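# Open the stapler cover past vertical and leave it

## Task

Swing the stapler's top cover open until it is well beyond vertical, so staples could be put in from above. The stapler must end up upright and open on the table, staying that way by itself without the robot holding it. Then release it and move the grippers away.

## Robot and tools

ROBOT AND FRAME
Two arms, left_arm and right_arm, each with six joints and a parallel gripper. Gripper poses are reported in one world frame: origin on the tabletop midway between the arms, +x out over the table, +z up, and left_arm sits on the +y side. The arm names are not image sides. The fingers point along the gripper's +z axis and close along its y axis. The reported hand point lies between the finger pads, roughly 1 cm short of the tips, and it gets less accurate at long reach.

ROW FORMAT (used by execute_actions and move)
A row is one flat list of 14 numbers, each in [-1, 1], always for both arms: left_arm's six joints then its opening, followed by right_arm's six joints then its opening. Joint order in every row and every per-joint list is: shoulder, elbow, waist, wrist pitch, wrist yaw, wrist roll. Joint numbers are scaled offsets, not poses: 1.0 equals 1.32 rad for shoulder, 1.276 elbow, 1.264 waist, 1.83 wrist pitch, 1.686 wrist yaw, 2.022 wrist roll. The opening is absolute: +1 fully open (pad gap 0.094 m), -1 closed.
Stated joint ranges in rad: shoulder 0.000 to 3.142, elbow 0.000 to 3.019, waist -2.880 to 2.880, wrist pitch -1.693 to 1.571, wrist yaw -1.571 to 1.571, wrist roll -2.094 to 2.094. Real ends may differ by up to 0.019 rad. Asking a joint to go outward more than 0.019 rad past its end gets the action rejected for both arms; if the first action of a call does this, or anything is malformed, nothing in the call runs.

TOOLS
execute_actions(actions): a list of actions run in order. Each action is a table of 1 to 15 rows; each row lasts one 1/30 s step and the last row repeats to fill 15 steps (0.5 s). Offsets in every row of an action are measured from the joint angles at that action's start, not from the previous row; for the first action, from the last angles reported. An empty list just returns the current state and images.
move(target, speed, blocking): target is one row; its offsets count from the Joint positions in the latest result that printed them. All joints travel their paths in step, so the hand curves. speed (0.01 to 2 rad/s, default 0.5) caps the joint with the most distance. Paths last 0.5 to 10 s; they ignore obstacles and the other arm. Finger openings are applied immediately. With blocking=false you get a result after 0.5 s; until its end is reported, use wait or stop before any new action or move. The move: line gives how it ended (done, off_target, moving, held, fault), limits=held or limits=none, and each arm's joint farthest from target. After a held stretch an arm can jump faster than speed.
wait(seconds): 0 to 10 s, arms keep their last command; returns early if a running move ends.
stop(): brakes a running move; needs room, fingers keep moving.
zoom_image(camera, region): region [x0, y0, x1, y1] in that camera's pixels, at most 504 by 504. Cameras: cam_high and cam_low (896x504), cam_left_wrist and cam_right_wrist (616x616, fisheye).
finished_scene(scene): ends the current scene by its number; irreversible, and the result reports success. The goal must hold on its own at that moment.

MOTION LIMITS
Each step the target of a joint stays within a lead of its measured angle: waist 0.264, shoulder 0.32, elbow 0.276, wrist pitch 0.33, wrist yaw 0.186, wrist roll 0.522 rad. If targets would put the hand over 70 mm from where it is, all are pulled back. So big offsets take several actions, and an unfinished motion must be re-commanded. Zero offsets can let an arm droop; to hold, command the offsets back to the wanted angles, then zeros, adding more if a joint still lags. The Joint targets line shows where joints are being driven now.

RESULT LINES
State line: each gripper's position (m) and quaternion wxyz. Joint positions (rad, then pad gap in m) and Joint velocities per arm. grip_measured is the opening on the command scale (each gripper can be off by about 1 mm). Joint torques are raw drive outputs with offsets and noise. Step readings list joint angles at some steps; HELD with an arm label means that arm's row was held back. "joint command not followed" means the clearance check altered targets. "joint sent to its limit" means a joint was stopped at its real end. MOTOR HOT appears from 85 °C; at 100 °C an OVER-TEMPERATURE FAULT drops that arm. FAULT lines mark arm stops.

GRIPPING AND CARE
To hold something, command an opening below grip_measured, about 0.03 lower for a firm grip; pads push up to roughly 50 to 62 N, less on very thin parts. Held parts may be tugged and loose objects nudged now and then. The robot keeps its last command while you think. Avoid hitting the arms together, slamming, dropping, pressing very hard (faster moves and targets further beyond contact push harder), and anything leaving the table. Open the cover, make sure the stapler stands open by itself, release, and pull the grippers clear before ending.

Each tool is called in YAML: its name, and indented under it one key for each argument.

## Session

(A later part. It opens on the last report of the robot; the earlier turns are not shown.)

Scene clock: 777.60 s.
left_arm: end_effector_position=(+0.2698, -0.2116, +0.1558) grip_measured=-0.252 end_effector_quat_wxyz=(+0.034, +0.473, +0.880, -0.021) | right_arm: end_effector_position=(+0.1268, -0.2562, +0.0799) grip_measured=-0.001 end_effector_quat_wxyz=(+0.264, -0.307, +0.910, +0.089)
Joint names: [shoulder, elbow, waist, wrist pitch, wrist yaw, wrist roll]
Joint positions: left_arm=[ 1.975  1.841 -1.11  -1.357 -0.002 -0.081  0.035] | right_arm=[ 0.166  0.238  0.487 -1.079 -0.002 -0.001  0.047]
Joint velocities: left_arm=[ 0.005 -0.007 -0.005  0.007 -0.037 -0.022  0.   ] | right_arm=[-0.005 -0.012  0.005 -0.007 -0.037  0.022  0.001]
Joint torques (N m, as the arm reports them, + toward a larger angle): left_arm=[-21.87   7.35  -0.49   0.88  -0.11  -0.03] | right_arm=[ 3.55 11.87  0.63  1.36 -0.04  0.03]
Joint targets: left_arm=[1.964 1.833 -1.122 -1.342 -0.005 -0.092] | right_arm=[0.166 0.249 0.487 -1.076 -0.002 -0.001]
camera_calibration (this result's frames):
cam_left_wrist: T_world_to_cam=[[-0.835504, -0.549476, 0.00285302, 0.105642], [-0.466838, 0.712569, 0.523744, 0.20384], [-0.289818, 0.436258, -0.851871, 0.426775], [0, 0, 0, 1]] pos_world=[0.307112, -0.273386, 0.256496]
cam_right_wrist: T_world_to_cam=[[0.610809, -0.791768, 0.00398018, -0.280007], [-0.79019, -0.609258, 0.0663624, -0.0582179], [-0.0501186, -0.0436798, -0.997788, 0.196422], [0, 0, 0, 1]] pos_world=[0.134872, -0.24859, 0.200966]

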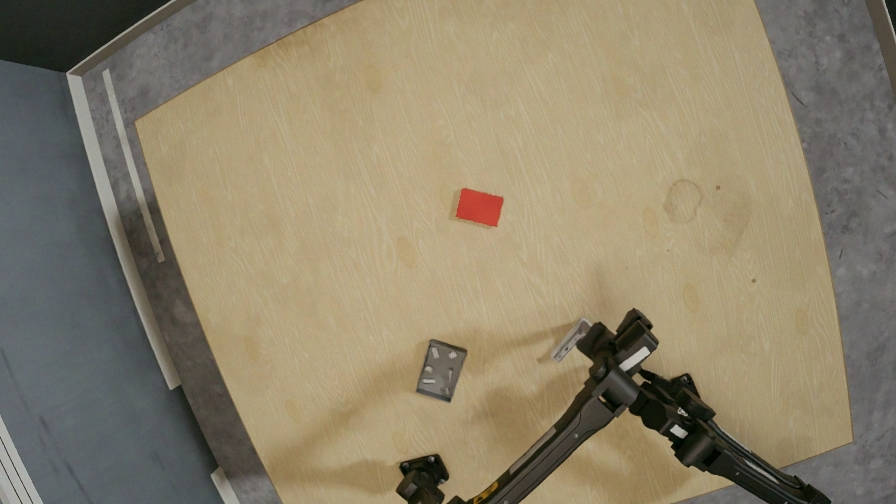

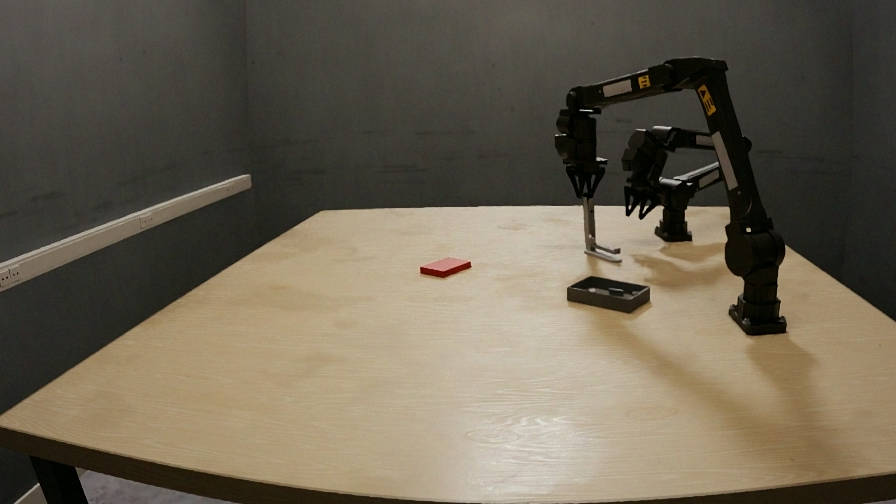

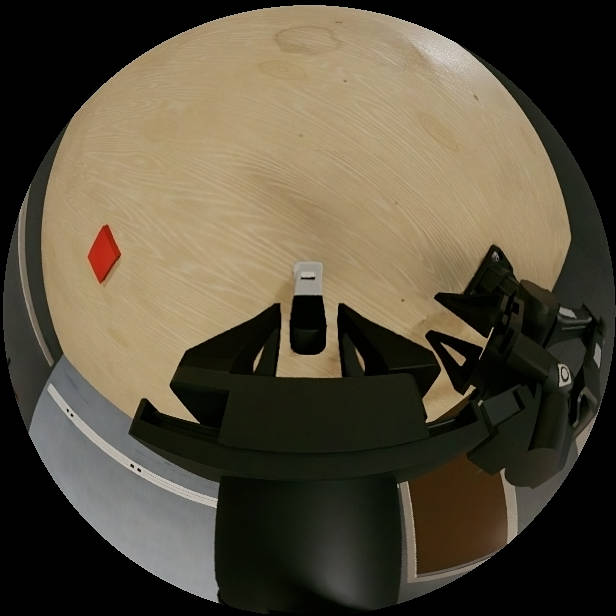

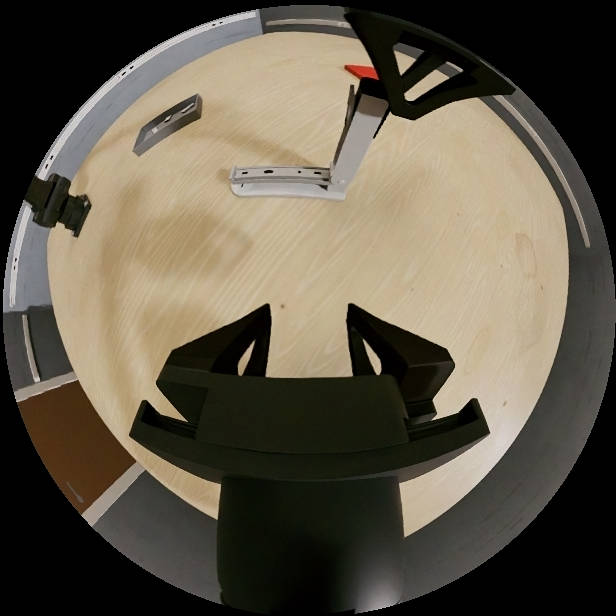

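move:
  target: [-0.1590,-0.3001,-0.0172,0.2508,-0.0201,-0.0102,-0.25,0,0.008,0,0.0016,0,0,0]
  speed: 0.45

Scene clock: 785.63 s.
left_arm: end_effector_position=(+0.2600, -0.1951, +0.1323) grip_measured=-0.252 end_effector_quat_wxyz=(+0.147, +0.465, +0.870, -0.077) | right_arm: end_effector_position=(+0.1268, -0.2562, +0.0799) grip_measured=-0.001 end_effector_quat_wxyz=(+0.264, -0.307, +0.910, +0.089)
Joint names: [shoulder, elbow, waist, wrist pitch, wrist yaw, wrist roll]
Joint positions: left_arm=[ 1.788  1.465 -1.12  -0.916 -0.034 -0.09   0.035] | right_arm=[ 0.166  0.238  0.487 -1.079 -0.002 -0.001  0.047]
Joint velocities: left_arm=[ 0.005  0.002  0.005 -0.012 -0.007  0.037 -0.001] | right_arm=[-0.015 -0.007  0.005  0.002  0.007 -0.022  0.001]
Joint torques (N m, as the arm reports them, + toward a larger angle): left_arm=[-20.05   7.43  -0.35   1.32  -0.14  -0.04] | right_arm=[ 3.52 11.87  0.62  1.36 -0.04  0.04]
Joint targets: left_arm=[1.765 1.458 -1.132 -0.898 -0.036 -0.101] | right_arm=[0.166 0.249 0.487 -1.076 -0.002 -0.001]
move: off_target (left_arm); limits=none; left_arm: farthest joint: the shoulder, 0.023 radians from its target (0.210 radians at the start); right_arm: farthest joint: the elbow, 0.010 radians from its target (0.010 radians at the start)
camera_calibration (this result's frames):
cam_left_wrist: T_world_to_cam=[[-0.832258, -0.554369, -0.00461517, 0.105764], [-0.53123, 0.795083, 0.292641, 0.263224], [-0.158562, 0.246005, -0.956211, 0.339252], [0, 0, 0, 1]] pos_world=[0.281648, -0.23411, 0.247854]
cam_right_wrist: T_world_to_cam=[[0.610809, -0.791768, 0.00398018, -0.280007], [-0.79019, -0.609258, 0.0663624, -0.0582179], [-0.0501186, -0.0436798, -0.997788, 0.196422], [0, 0, 0, 1]] pos_world=[0.134872, -0.24859, 0.200966]

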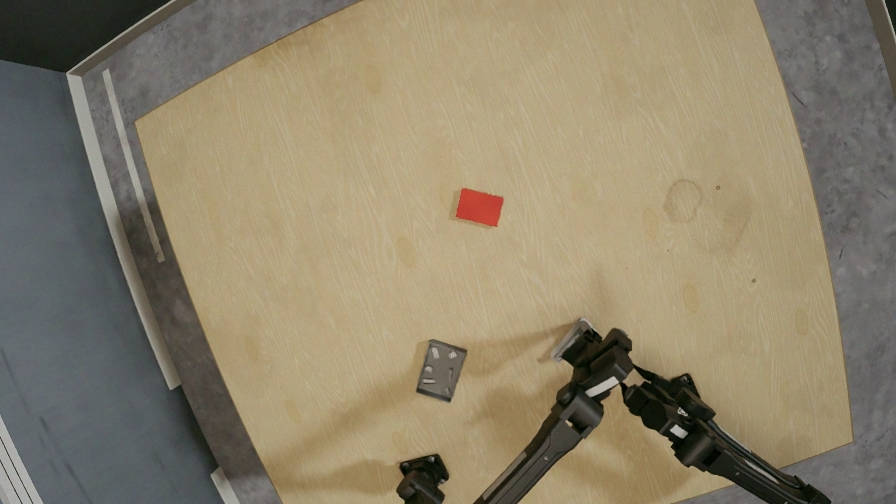

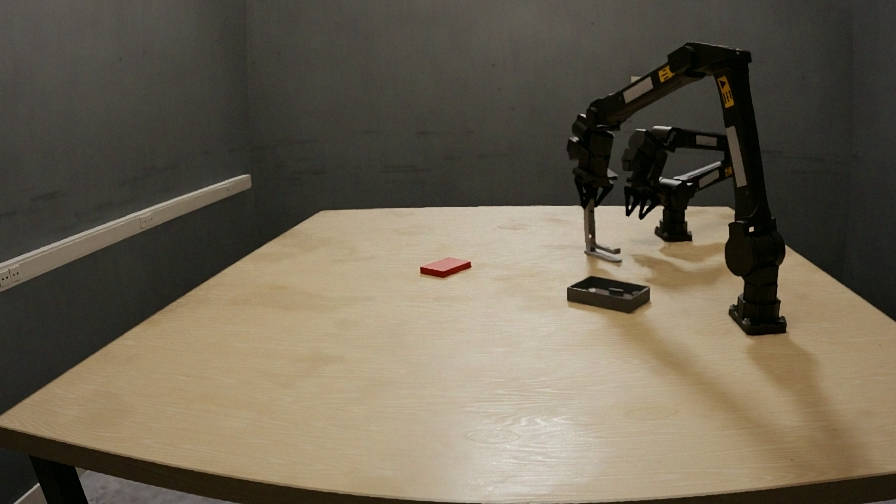

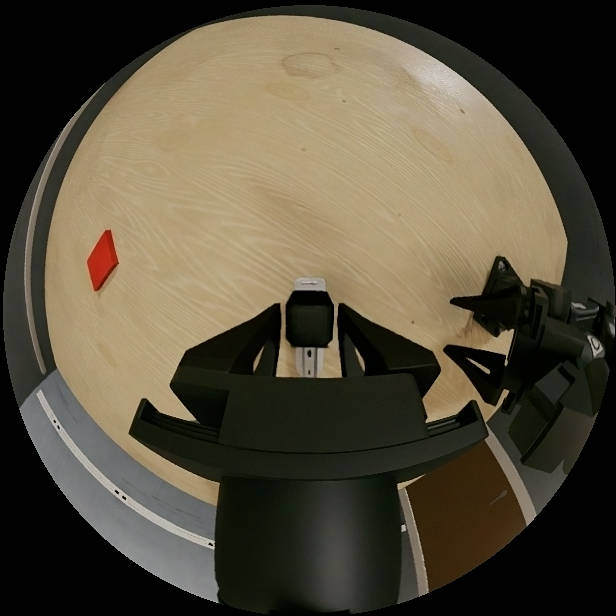

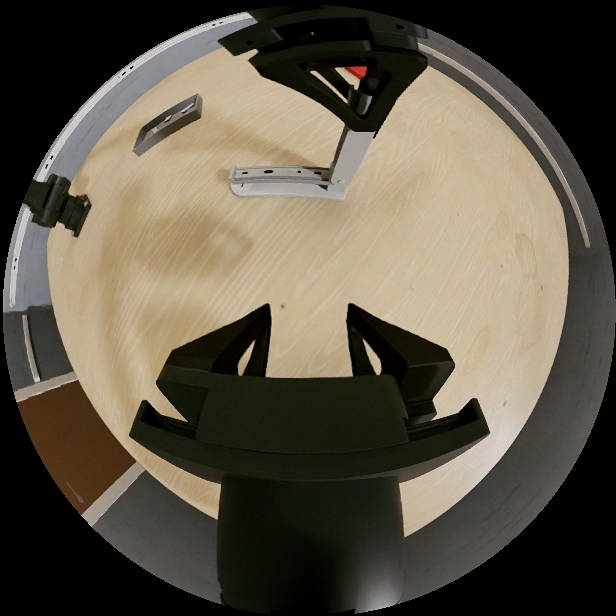

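zoom_image:
  camera: "cam_right_wrist"
  region: [220, 40, 440, 210]

zoom_image:
  camera: "cam_left_wrist"
  region: [240, 260, 380, 390]

Region (220, 40, 440, 210) of cam_right_wrist's 616x616 image, scaled by 2.291, with more detail than that image has; it fills the top 389 rows of this view, and the rest is white.

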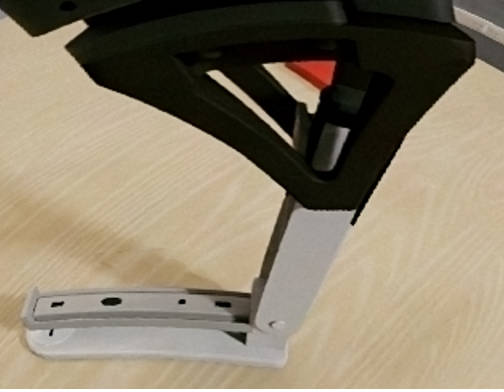

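Region (240, 260, 380, 390) of cam_left_wrist's 616x616 image, scaled by 3.600, with more detail than that image has; it fills the top 468 rows of this view, and the rest is white.

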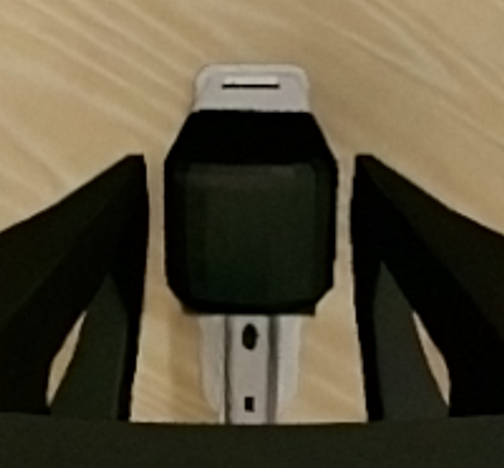

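execute_actions:
  actions:
    - [ [-0.0163,-0.0010,-0.0081,0.0088,-0.0011,-0.0046,-0.29,0,0.008,0,0.0016,0,0,0], [-0.0151,0.0034,-0.0067,0.0078,-0.0010,-0.0037,-0.33,0,0.008,0,0.0016,0,0,0], [-0.0140,0.0079,-0.0052,0.0069,-0.0008,-0.0029,-0.37,0,0.008,0,0.0016,0,0,0], [-0.0129,0.0124,-0.0038,0.0059,-0.0007,-0.0020,-0.41,0,0.008,0,0.0016,0,0,0], [-0.0118,0.0169,-0.0024,0.0049,-0.0006,-0.0012,-0.45,0,0.008,0,0.0016,0,0,0], [-0.0106,0.0213,-0.0010,0.0039,-0.0005,-0.0004,-0.48,0,0.008,0,0.0016,0,0,0], [-0.0095,0.0258,0.0004,0.0029,-0.0004,0.0005,-0.495,0,0.008,0,0.0016,0,0,0], [-0.0084,0.0303,0.0019,0.0020,-0.0002,0.0013,-0.505,0,0.008,0,0.0016,0,0,0], [-0.0072,0.0347,0.0033,0.0010,-0.0001,0.0022,-0.515,0,0.008,0,0.0016,0,0,0], [-0.0061,0.0392,0.0047,0,0,0.0030,-0.525,0,0.008,0,0.0016,0,0,0], [-0.0061,0.0392,0.0047,0,0,0.0030,-0.535,0,0.008,0,0.0016,0,0,0], [-0.0061,0.0392,0.0047,0,0,0.0030,-0.545,0,0.008,0,0.0016,0,0,0], [-0.0061,0.0392,0.0047,0,0,0.0030,-0.555,0,0.008,0,0.0016,0,0,0] ]

wait:
  seconds: 0.2

Scene clock: 833.97 s.
left_arm: end_effector_position=(+0.2600, -0.1951, +0.1323) grip_measured=-0.524 end_effector_quat_wxyz=(+0.147, +0.465, +0.870, -0.077) | right_arm: end_effector_position=(+0.1268, -0.2562, +0.0799) grip_measured=-0.001 end_effector_quat_wxyz=(+0.264, -0.307, +0.910, +0.089)
Joint names: [shoulder, elbow, waist, wrist pitch, wrist yaw, wrist roll]
Joint positions: left_arm=[ 1.788  1.465 -1.12  -0.916 -0.034 -0.09   0.022] | right_arm=[ 0.166  0.238  0.487 -1.079 -0.002 -0.001  0.047]
Joint velocities: left_arm=[-0.015  0.007  0.005 -0.012  0.022 -0.022 -0.   ] | right_arm=[-0.005 -0.007 -0.005  0.002  0.007 -0.007 -0.002]
Joint torques (N m, as the arm reports them, + toward a larger angle): left_arm=[-18.83  11.57   1.14   0.84  -0.04   0.12] | right_arm=[ 3.57 11.88  0.57  1.35 -0.05  0.03]
Joint targets: left_arm=[1.780 1.515 -1.114 -0.916 -0.034 -0.083] | right_arm=[0.166 0.249 0.487 -1.076 -0.002 -0.001]
Step readings (joint positions):
0: left_arm=[1.788 1.465 -1.120 -0.916 -0.034 -0.090] | right_arm=[0.166 0.238 0.487 -1.079 -0.002 -0.001]
1: left_arm=[1.788 1.465 -1.120 -0.916 -0.034 -0.090] | right_arm=[0.166 0.238 0.487 -1.079 -0.002 -0.001]
2: left_arm=[1.788 1.465 -1.120 -0.916 -0.034 -0.090] | right_arm=[0.166 0.238 0.487 -1.079 -0.002 -0.001]
4: left_arm=[1.788 1.465 -1.120 -0.916 -0.034 -0.090] | right_arm=[0.166 0.238 0.487 -1.079 -0.002 -0.001]
8: left_arm=[1.788 1.465 -1.120 -0.916 -0.034 -0.090] | right_arm=[0.166 0.238 0.487 -1.079 -0.002 -0.001]
15: Joint positions above
camera_calibration (this result's frames):
cam_left_wrist: T_world_to_cam=[[-0.832258, -0.554369, -0.00461517, 0.105764], [-0.53123, 0.795083, 0.292641, 0.263224], [-0.158562, 0.246005, -0.956211, 0.339252], [0, 0, 0, 1]] pos_world=[0.281648, -0.23411, 0.247854]
cam_right_wrist: T_world_to_cam=[[0.610809, -0.791768, 0.00398018, -0.280007], [-0.79019, -0.609258, 0.0663624, -0.0582179], [-0.0501186, -0.0436798, -0.997788, 0.196422], [0, 0, 0, 1]] pos_world=[0.134872, -0.24859, 0.200966]

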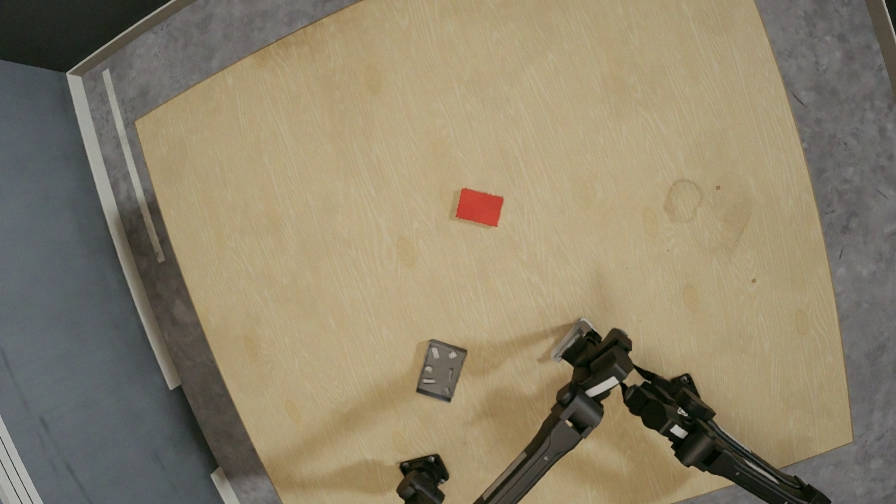

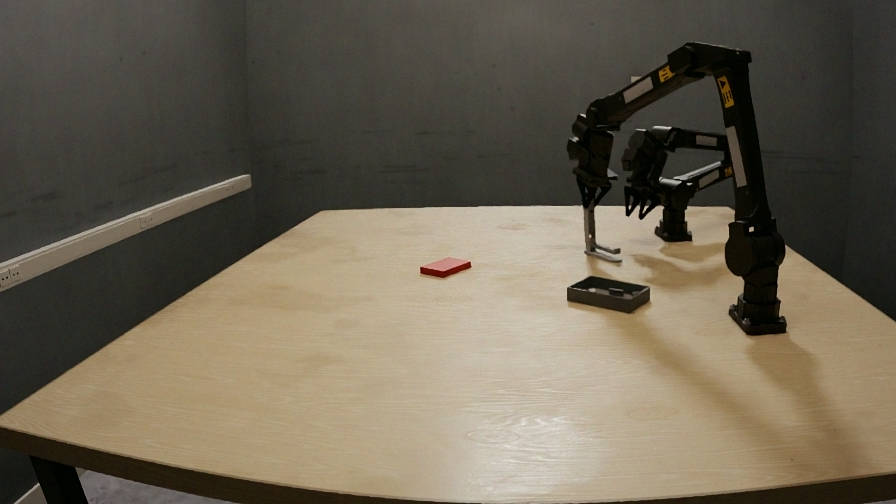

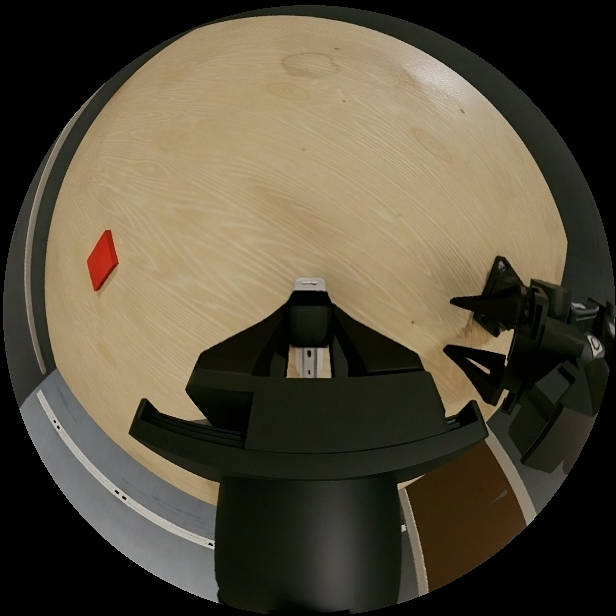

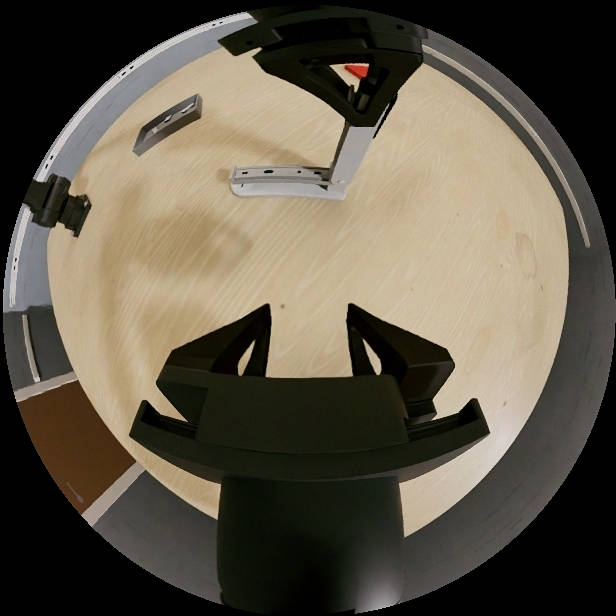

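Scene clock: 834.17 s.
left_arm: end_effector_position=(+0.2600, -0.1951, +0.1323) grip_measured=-0.524 end_effector_quat_wxyz=(+0.147, +0.465, +0.870, -0.077) | right_arm: end_effector_position=(+0.1268, -0.2562, +0.0799) grip_measured=-0.001 end_effector_quat_wxyz=(+0.264, -0.307, +0.910, +0.089)
Joint names: [shoulder, elbow, waist, wrist pitch, wrist yaw, wrist roll]
Joint positions: left_arm=[ 1.788  1.465 -1.12  -0.916 -0.034 -0.09   0.022] | right_arm=[ 0.166  0.238  0.487 -1.079 -0.002 -0.001  0.047]
Joint velocities: left_arm=[-0.005  0.002 -0.015 -0.002  0.066 -0.051 -0.001] | right_arm=[ 0.005 -0.012 -0.005  0.002  0.022  0.007  0.   ]
Joint torques (N m, as the arm reports them, + toward a larger angle): left_arm=[-18.7   11.56   1.05   0.85  -0.05   0.14] | right_arm=[ 3.56 11.87  0.6   1.36 -0.04  0.03]
Joint targets: left_arm=[1.780 1.515 -1.114 -0.916 -0.034 -0.083] | right_arm=[0.166 0.249 0.487 -1.076 -0.002 -0.001]
wait: 0.20 s; at rest by 0.17 s
camera_calibration (this result's frames):
cam_left_wrist: T_world_to_cam=[[-0.832258, -0.554369, -0.00461517, 0.105764], [-0.53123, 0.795083, 0.292641, 0.263224], [-0.158562, 0.246005, -0.956211, 0.339252], [0, 0, 0, 1]] pos_world=[0.281648, -0.23411, 0.247854]
cam_right_wrist: T_world_to_cam=[[0.610809, -0.791768, 0.00398018, -0.280007], [-0.79019, -0.609258, 0.0663624, -0.0582179], [-0.0501186, -0.0436798, -0.997788, 0.196422], [0, 0, 0, 1]] pos_world=[0.134872, -0.24859, 0.200966]

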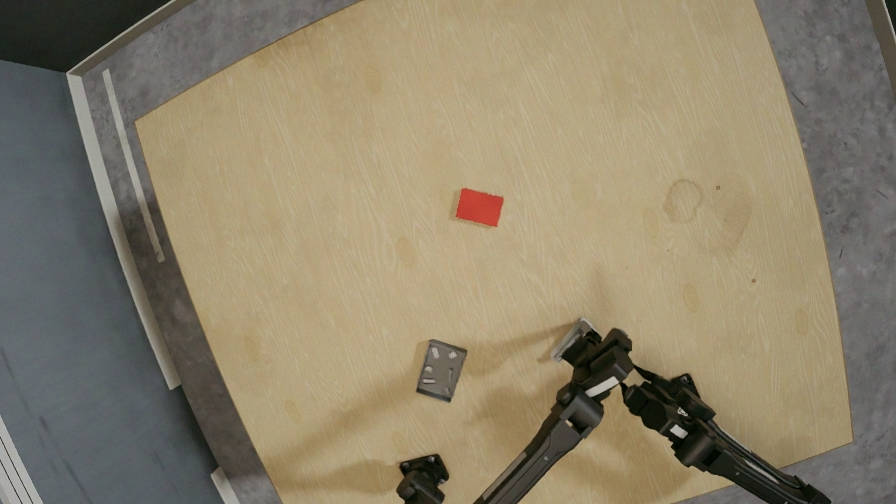

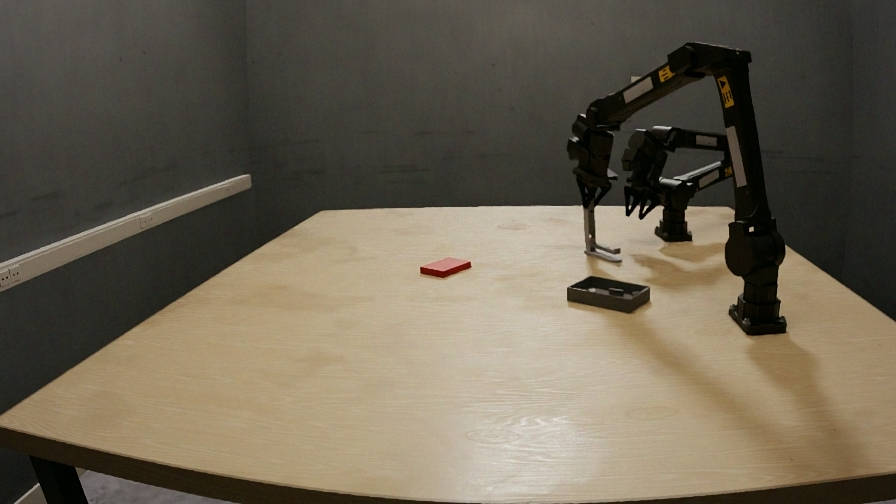

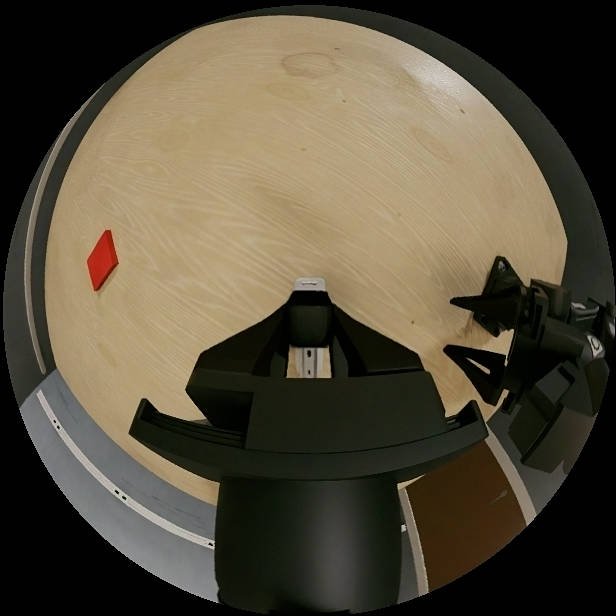

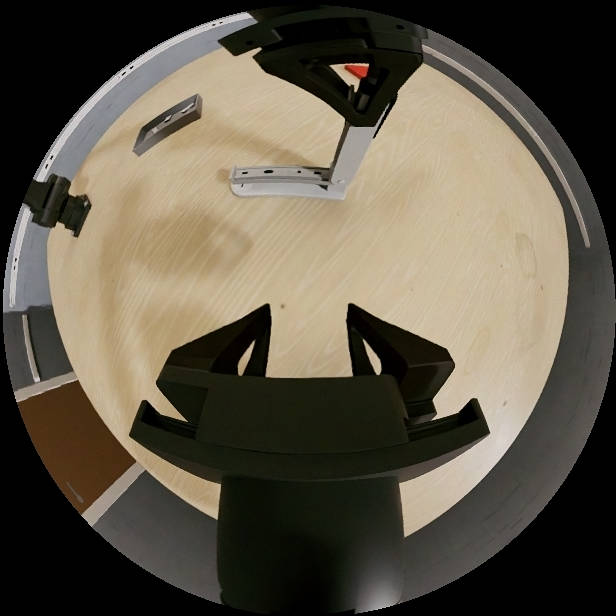

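execute_actions:
  actions:
    - [ [0.0086,0.0622,0.0099,-0.0038,0.0019,0.0050,-0.555,0,0.008,0,0.0016,0,0,0], [0.0142,0.0718,0.0103,-0.0117,0.0027,0.0051,-0.555,0,0.008,0,0.0016,0,0,0], [0.0197,0.0815,0.0107,-0.0195,0.0034,0.0051,-0.555,0,0.008,0,0.0016,0,0,0], [0.0253,0.0911,0.0111,-0.0274,0.0041,0.0052,-0.555,0,0.008,0,0.0016,0,0,0], [0.0308,0.1007,0.0115,-0.0352,0.0049,0.0052,-0.555,0,0.008,0,0.0016,0,0,0], [0.0364,0.1104,0.0119,-0.0430,0.0056,0.0053,-0.555,0,0.008,0,0.0016,0,0,0], [0.0420,0.1200,0.0123,-0.0509,0.0063,0.0053,-0.555,0,0.008,0,0.0016,0,0,0], [0.0475,0.1297,0.0127,-0.0587,0.0071,0.0054,-0.555,0,0.008,0,0.0016,0,0,0], [0.0531,0.1393,0.0131,-0.0666,0.0078,0.0054,-0.555,0,0.008,0,0.0016,0,0,0], [0.0586,0.1490,0.0135,-0.0744,0.0085,0.0055,-0.555,0,0.008,0,0.0016,0,0,0], [0.0586,0.1490,0.0135,-0.0823,0.0085,0.0055,-0.555,0,0.008,0,0.0016,0,0,0] ]

wait:
  seconds: 0.3

Scene clock: 846.97 s.
left_arm: end_effector_position=(+0.2648, -0.2020, +0.1315) grip_measured=-0.524 end_effector_quat_wxyz=(+0.106, +0.467, +0.876, -0.056) | right_arm: end_effector_position=(+0.1268, -0.2562, +0.0799) grip_measured=-0.001 end_effector_quat_wxyz=(+0.264, -0.307, +0.910, +0.089)
Joint names: [shoulder, elbow, waist, wrist pitch, wrist yaw, wrist roll]
Joint positions: left_arm=[ 1.86   1.584 -1.115 -1.057 -0.022 -0.089  0.022] | right_arm=[ 0.166  0.238  0.487 -1.079 -0.002 -0.001  0.047]
Joint velocities: left_arm=[ 0.015  0.012 -0.015  0.002  0.007 -0.007 -0.001] | right_arm=[ 0.005 -0.017 -0.005 -0.007 -0.007 -0.007  0.   ]
Joint torques (N m, as the arm reports them, + toward a larger angle): left_arm=[-18.53  13.09   1.43   0.35   0.08   0.15] | right_arm=[ 3.58 11.87  0.67  1.35 -0.04  0.03]
Joint targets: left_arm=[1.865 1.656 -1.103 -1.067 -0.020 -0.079] | right_arm=[0.166 0.249 0.487 -1.076 -0.002 -0.001]
Step readings (joint positions):
0: left_arm=[1.788 1.465 -1.120 -0.916 -0.034 -0.090] | right_arm=[0.166 0.238 0.487 -1.079 -0.002 -0.001]
1: left_arm=[1.788 1.466 -1.120 -0.916 -0.034 -0.090] | right_arm=[0.166 0.238 0.487 -1.079 -0.002 -0.001]
2: left_arm=[1.790 1.469 -1.120 -0.919 -0.033 -0.090] | right_arm=[0.166 0.238 0.487 -1.079 -0.002 -0.001]
4: left_arm=[1.799 1.484 -1.119 -0.937 -0.032 -0.090] | right_arm=[0.166 0.238 0.487 -1.079 -0.002 -0.001]
8: left_arm=[1.829 1.533 -1.117 -0.992 -0.027 -0.089] | right_arm=[0.166 0.238 0.487 -1.079 -0.002 -0.001]
15: Joint positions above
camera_calibration (this result's frames):
cam_left_wrist: T_world_to_cam=[[-0.831996, -0.554779, -0.00169977, 0.10542], [-0.51342, 0.768804, 0.381236, 0.249801], [-0.210195, 0.318059, -0.924476, 0.365032], [0, 0, 0, 1]] pos_world=[0.29269, -0.249665, 0.24241]
cam_right_wrist: T_world_to_cam=[[0.610809, -0.791768, 0.00398018, -0.280007], [-0.79019, -0.609258, 0.0663624, -0.0582179], [-0.0501186, -0.0436798, -0.997788, 0.196422], [0, 0, 0, 1]] pos_world=[0.134872, -0.24859, 0.200966]

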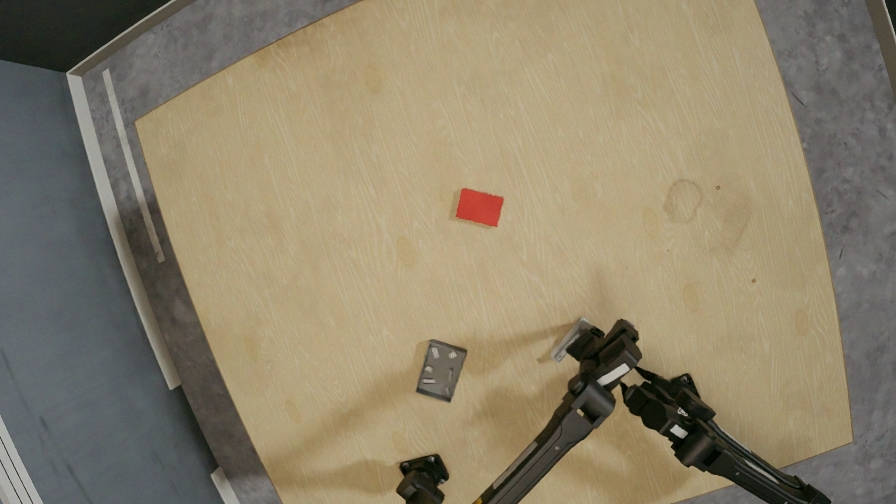

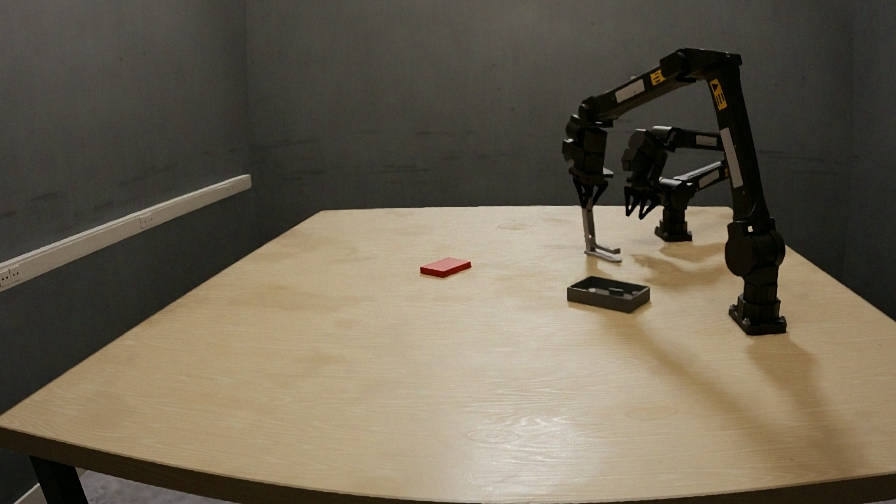

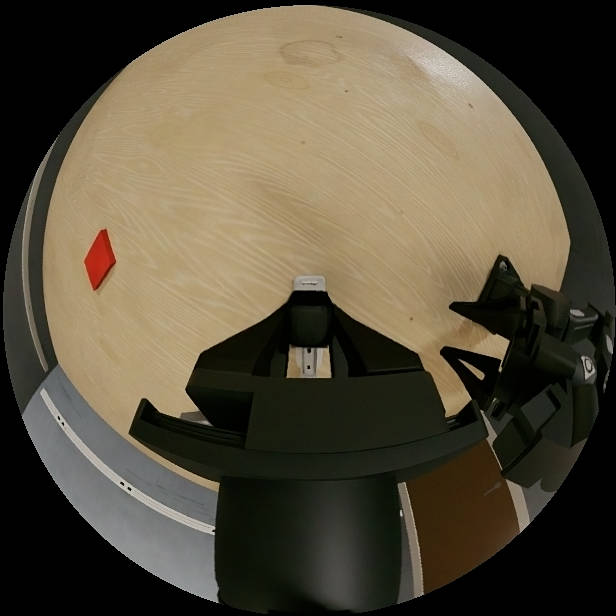

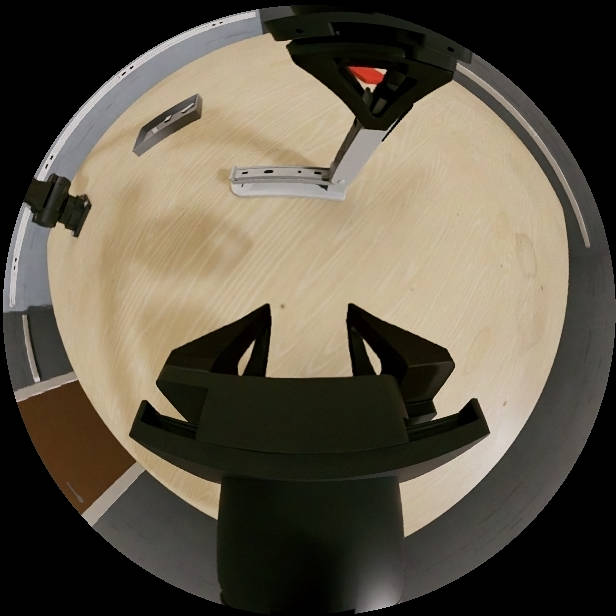

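Scene clock: 847.27 s.
left_arm: end_effector_position=(+0.2648, -0.2021, +0.1317) grip_measured=-0.524 end_effector_quat_wxyz=(+0.106, +0.467, +0.876, -0.056) | right_arm: end_effector_position=(+0.1268, -0.2562, +0.0799) grip_measured=-0.001 end_effector_quat_wxyz=(+0.264, -0.307, +0.910, +0.089)
Joint names: [shoulder, elbow, waist, wrist pitch, wrist yaw, wrist roll]
Joint positions: left_arm=[ 1.86   1.585 -1.115 -1.057 -0.022 -0.089  0.022] | right_arm=[ 0.166  0.238  0.487 -1.079 -0.002 -0.001  0.047]
Joint velocities: left_arm=[-0.015 -0.007 -0.005  0.007  0.051  0.007 -0.   ] | right_arm=[ 0.005 -0.007  0.005 -0.002 -0.051  0.037  0.001]
Joint torques (N m, as the arm reports them, + toward a larger angle): left_arm=[-18.65  13.08   1.36   0.4    0.09   0.15] | right_arm=[ 3.52 11.87  0.63  1.35 -0.04  0.03]
Joint targets: left_arm=[1.865 1.656 -1.103 -1.067 -0.020 -0.079] | right_arm=[0.166 0.249 0.487 -1.076 -0.002 -0.001]
wait: 0.30 s; at rest by 0.17 s
camera_calibration (this result's frames):
cam_left_wrist: T_world_to_cam=[[-0.831996, -0.554779, -0.00166577, 0.105404], [-0.51349, 0.768931, 0.380884, 0.24995], [-0.210026, 0.31775, -0.924621, 0.365144], [0, 0, 0, 1]] pos_world=[0.292732, -0.249742, 0.242593]
cam_right_wrist: T_world_to_cam=[[0.610809, -0.791768, 0.00398018, -0.280007], [-0.79019, -0.609258, 0.0663624, -0.0582179], [-0.0501186, -0.0436798, -0.997788, 0.196422], [0, 0, 0, 1]] pos_world=[0.134872, -0.24859, 0.200966]

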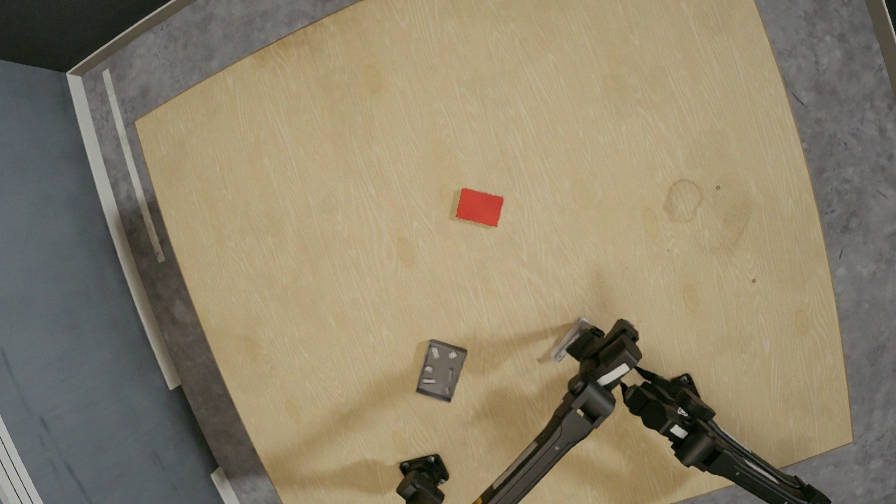

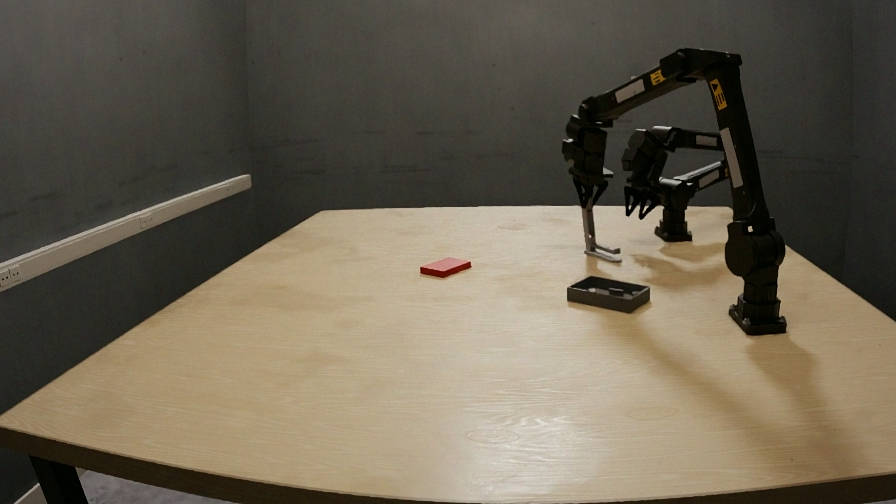

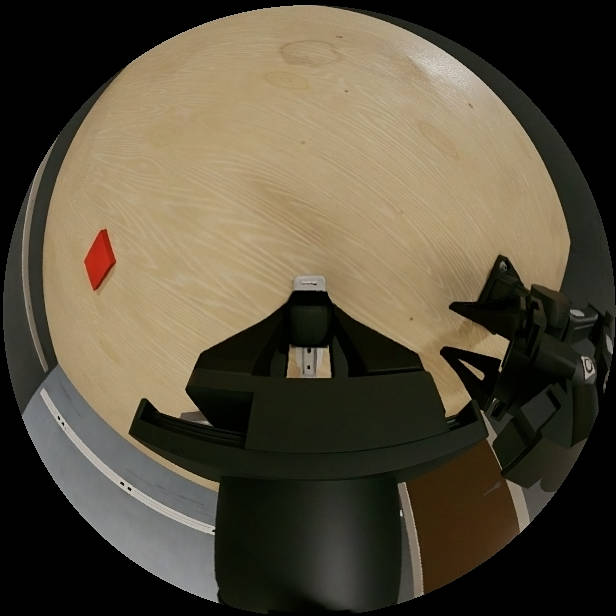

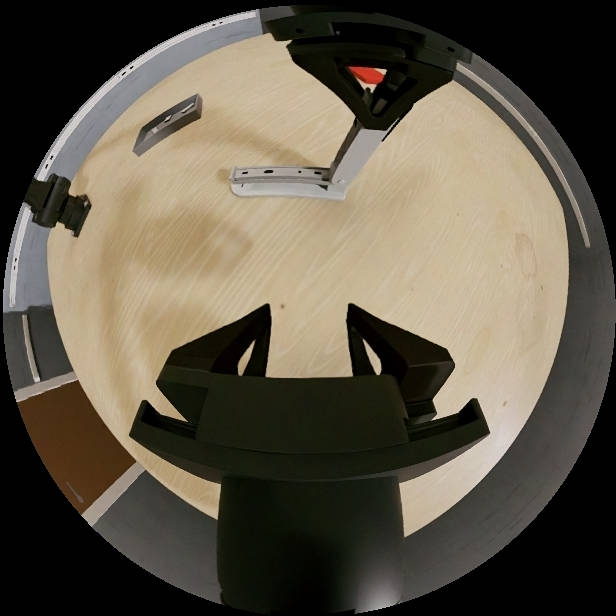

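execute_actions:
  actions: []

Scene clock: 853.93 s.
left_arm: end_effector_position=(+0.2648, -0.2021, +0.1317) grip_measured=-0.524 end_effector_quat_wxyz=(+0.106, +0.467, +0.876, -0.056) | right_arm: end_effector_position=(+0.1268, -0.2562, +0.0799) grip_measured=-0.001 end_effector_quat_wxyz=(+0.264, -0.307, +0.910, +0.089)
Joint names: [shoulder, elbow, waist, wrist pitch, wrist yaw, wrist roll]
Joint positions: left_arm=[ 1.86   1.585 -1.115 -1.057 -0.022 -0.089  0.022] | right_arm=[ 0.166  0.238  0.487 -1.079 -0.002 -0.001  0.047]
Joint velocities: left_arm=[-0.015  0.012  0.005  0.017  0.022  0.037  0.   ] | right_arm=[ 0.005 -0.002 -0.005 -0.012 -0.007  0.007 -0.   ]
Joint torques (N m, as the arm reports them, + toward a larger angle): left_arm=[-18.43  13.06   1.52   0.36   0.08   0.18] | right_arm=[ 3.6  11.89  0.62  1.35 -0.04  0.03]
Joint targets: left_arm=[1.865 1.656 -1.103 -1.067 -0.020 -0.079] | right_arm=[0.166 0.249 0.487 -1.076 -0.002 -0.001]
camera_calibration (this result's frames):
cam_left_wrist: T_world_to_cam=[[-0.831996, -0.554779, -0.00166577, 0.105404], [-0.51349, 0.768931, 0.380884, 0.24995], [-0.210026, 0.31775, -0.924621, 0.365144], [0, 0, 0, 1]] pos_world=[0.292732, -0.249742, 0.242593]
cam_right_wrist: T_world_to_cam=[[0.610809, -0.791768, 0.00398018, -0.280007], [-0.79019, -0.609258, 0.0663624, -0.0582179], [-0.0501186, -0.0436798, -0.997788, 0.196422], [0, 0, 0, 1]] pos_world=[0.134872, -0.24859, 0.200966]

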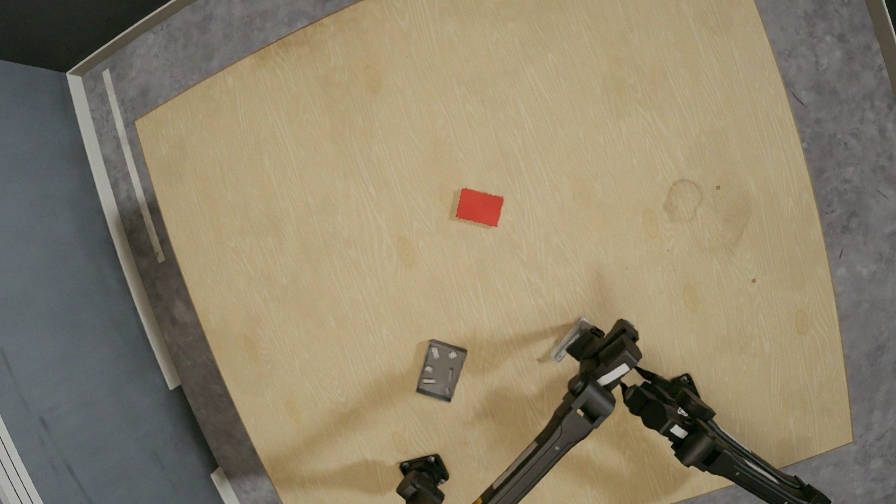

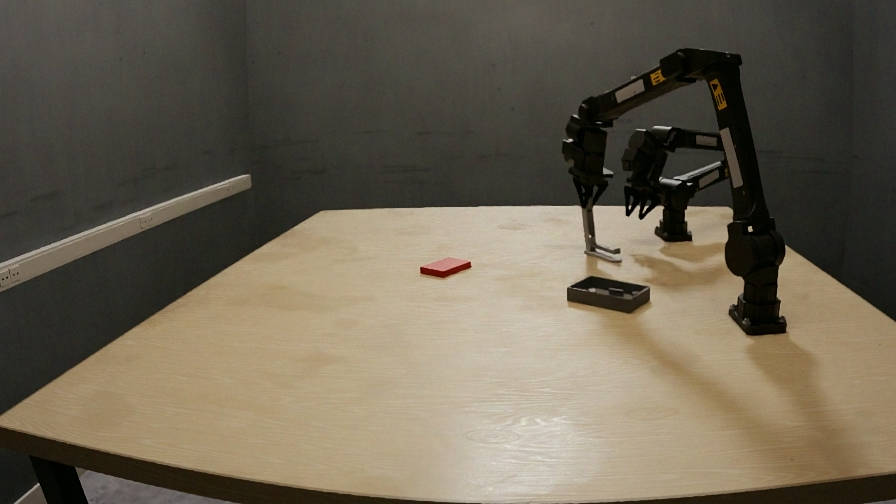

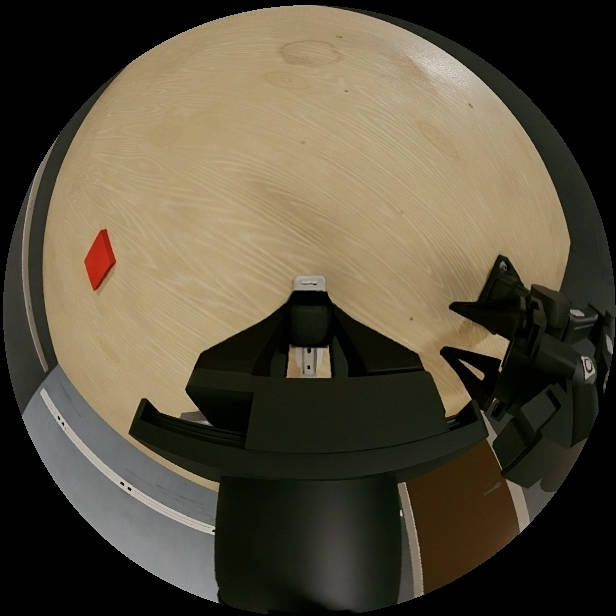

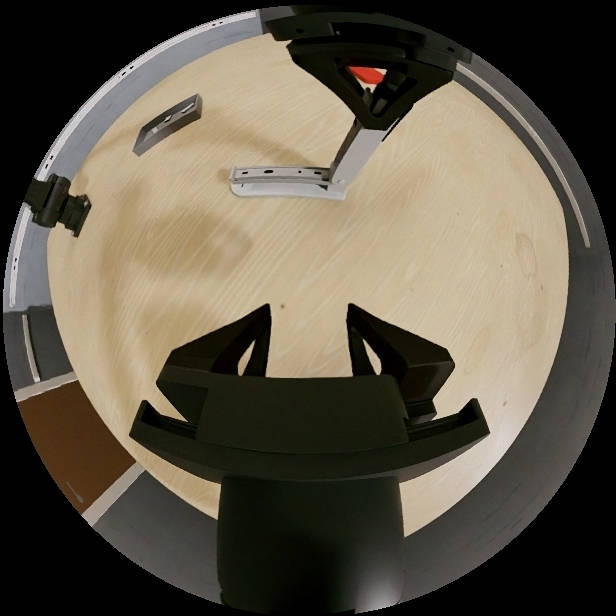

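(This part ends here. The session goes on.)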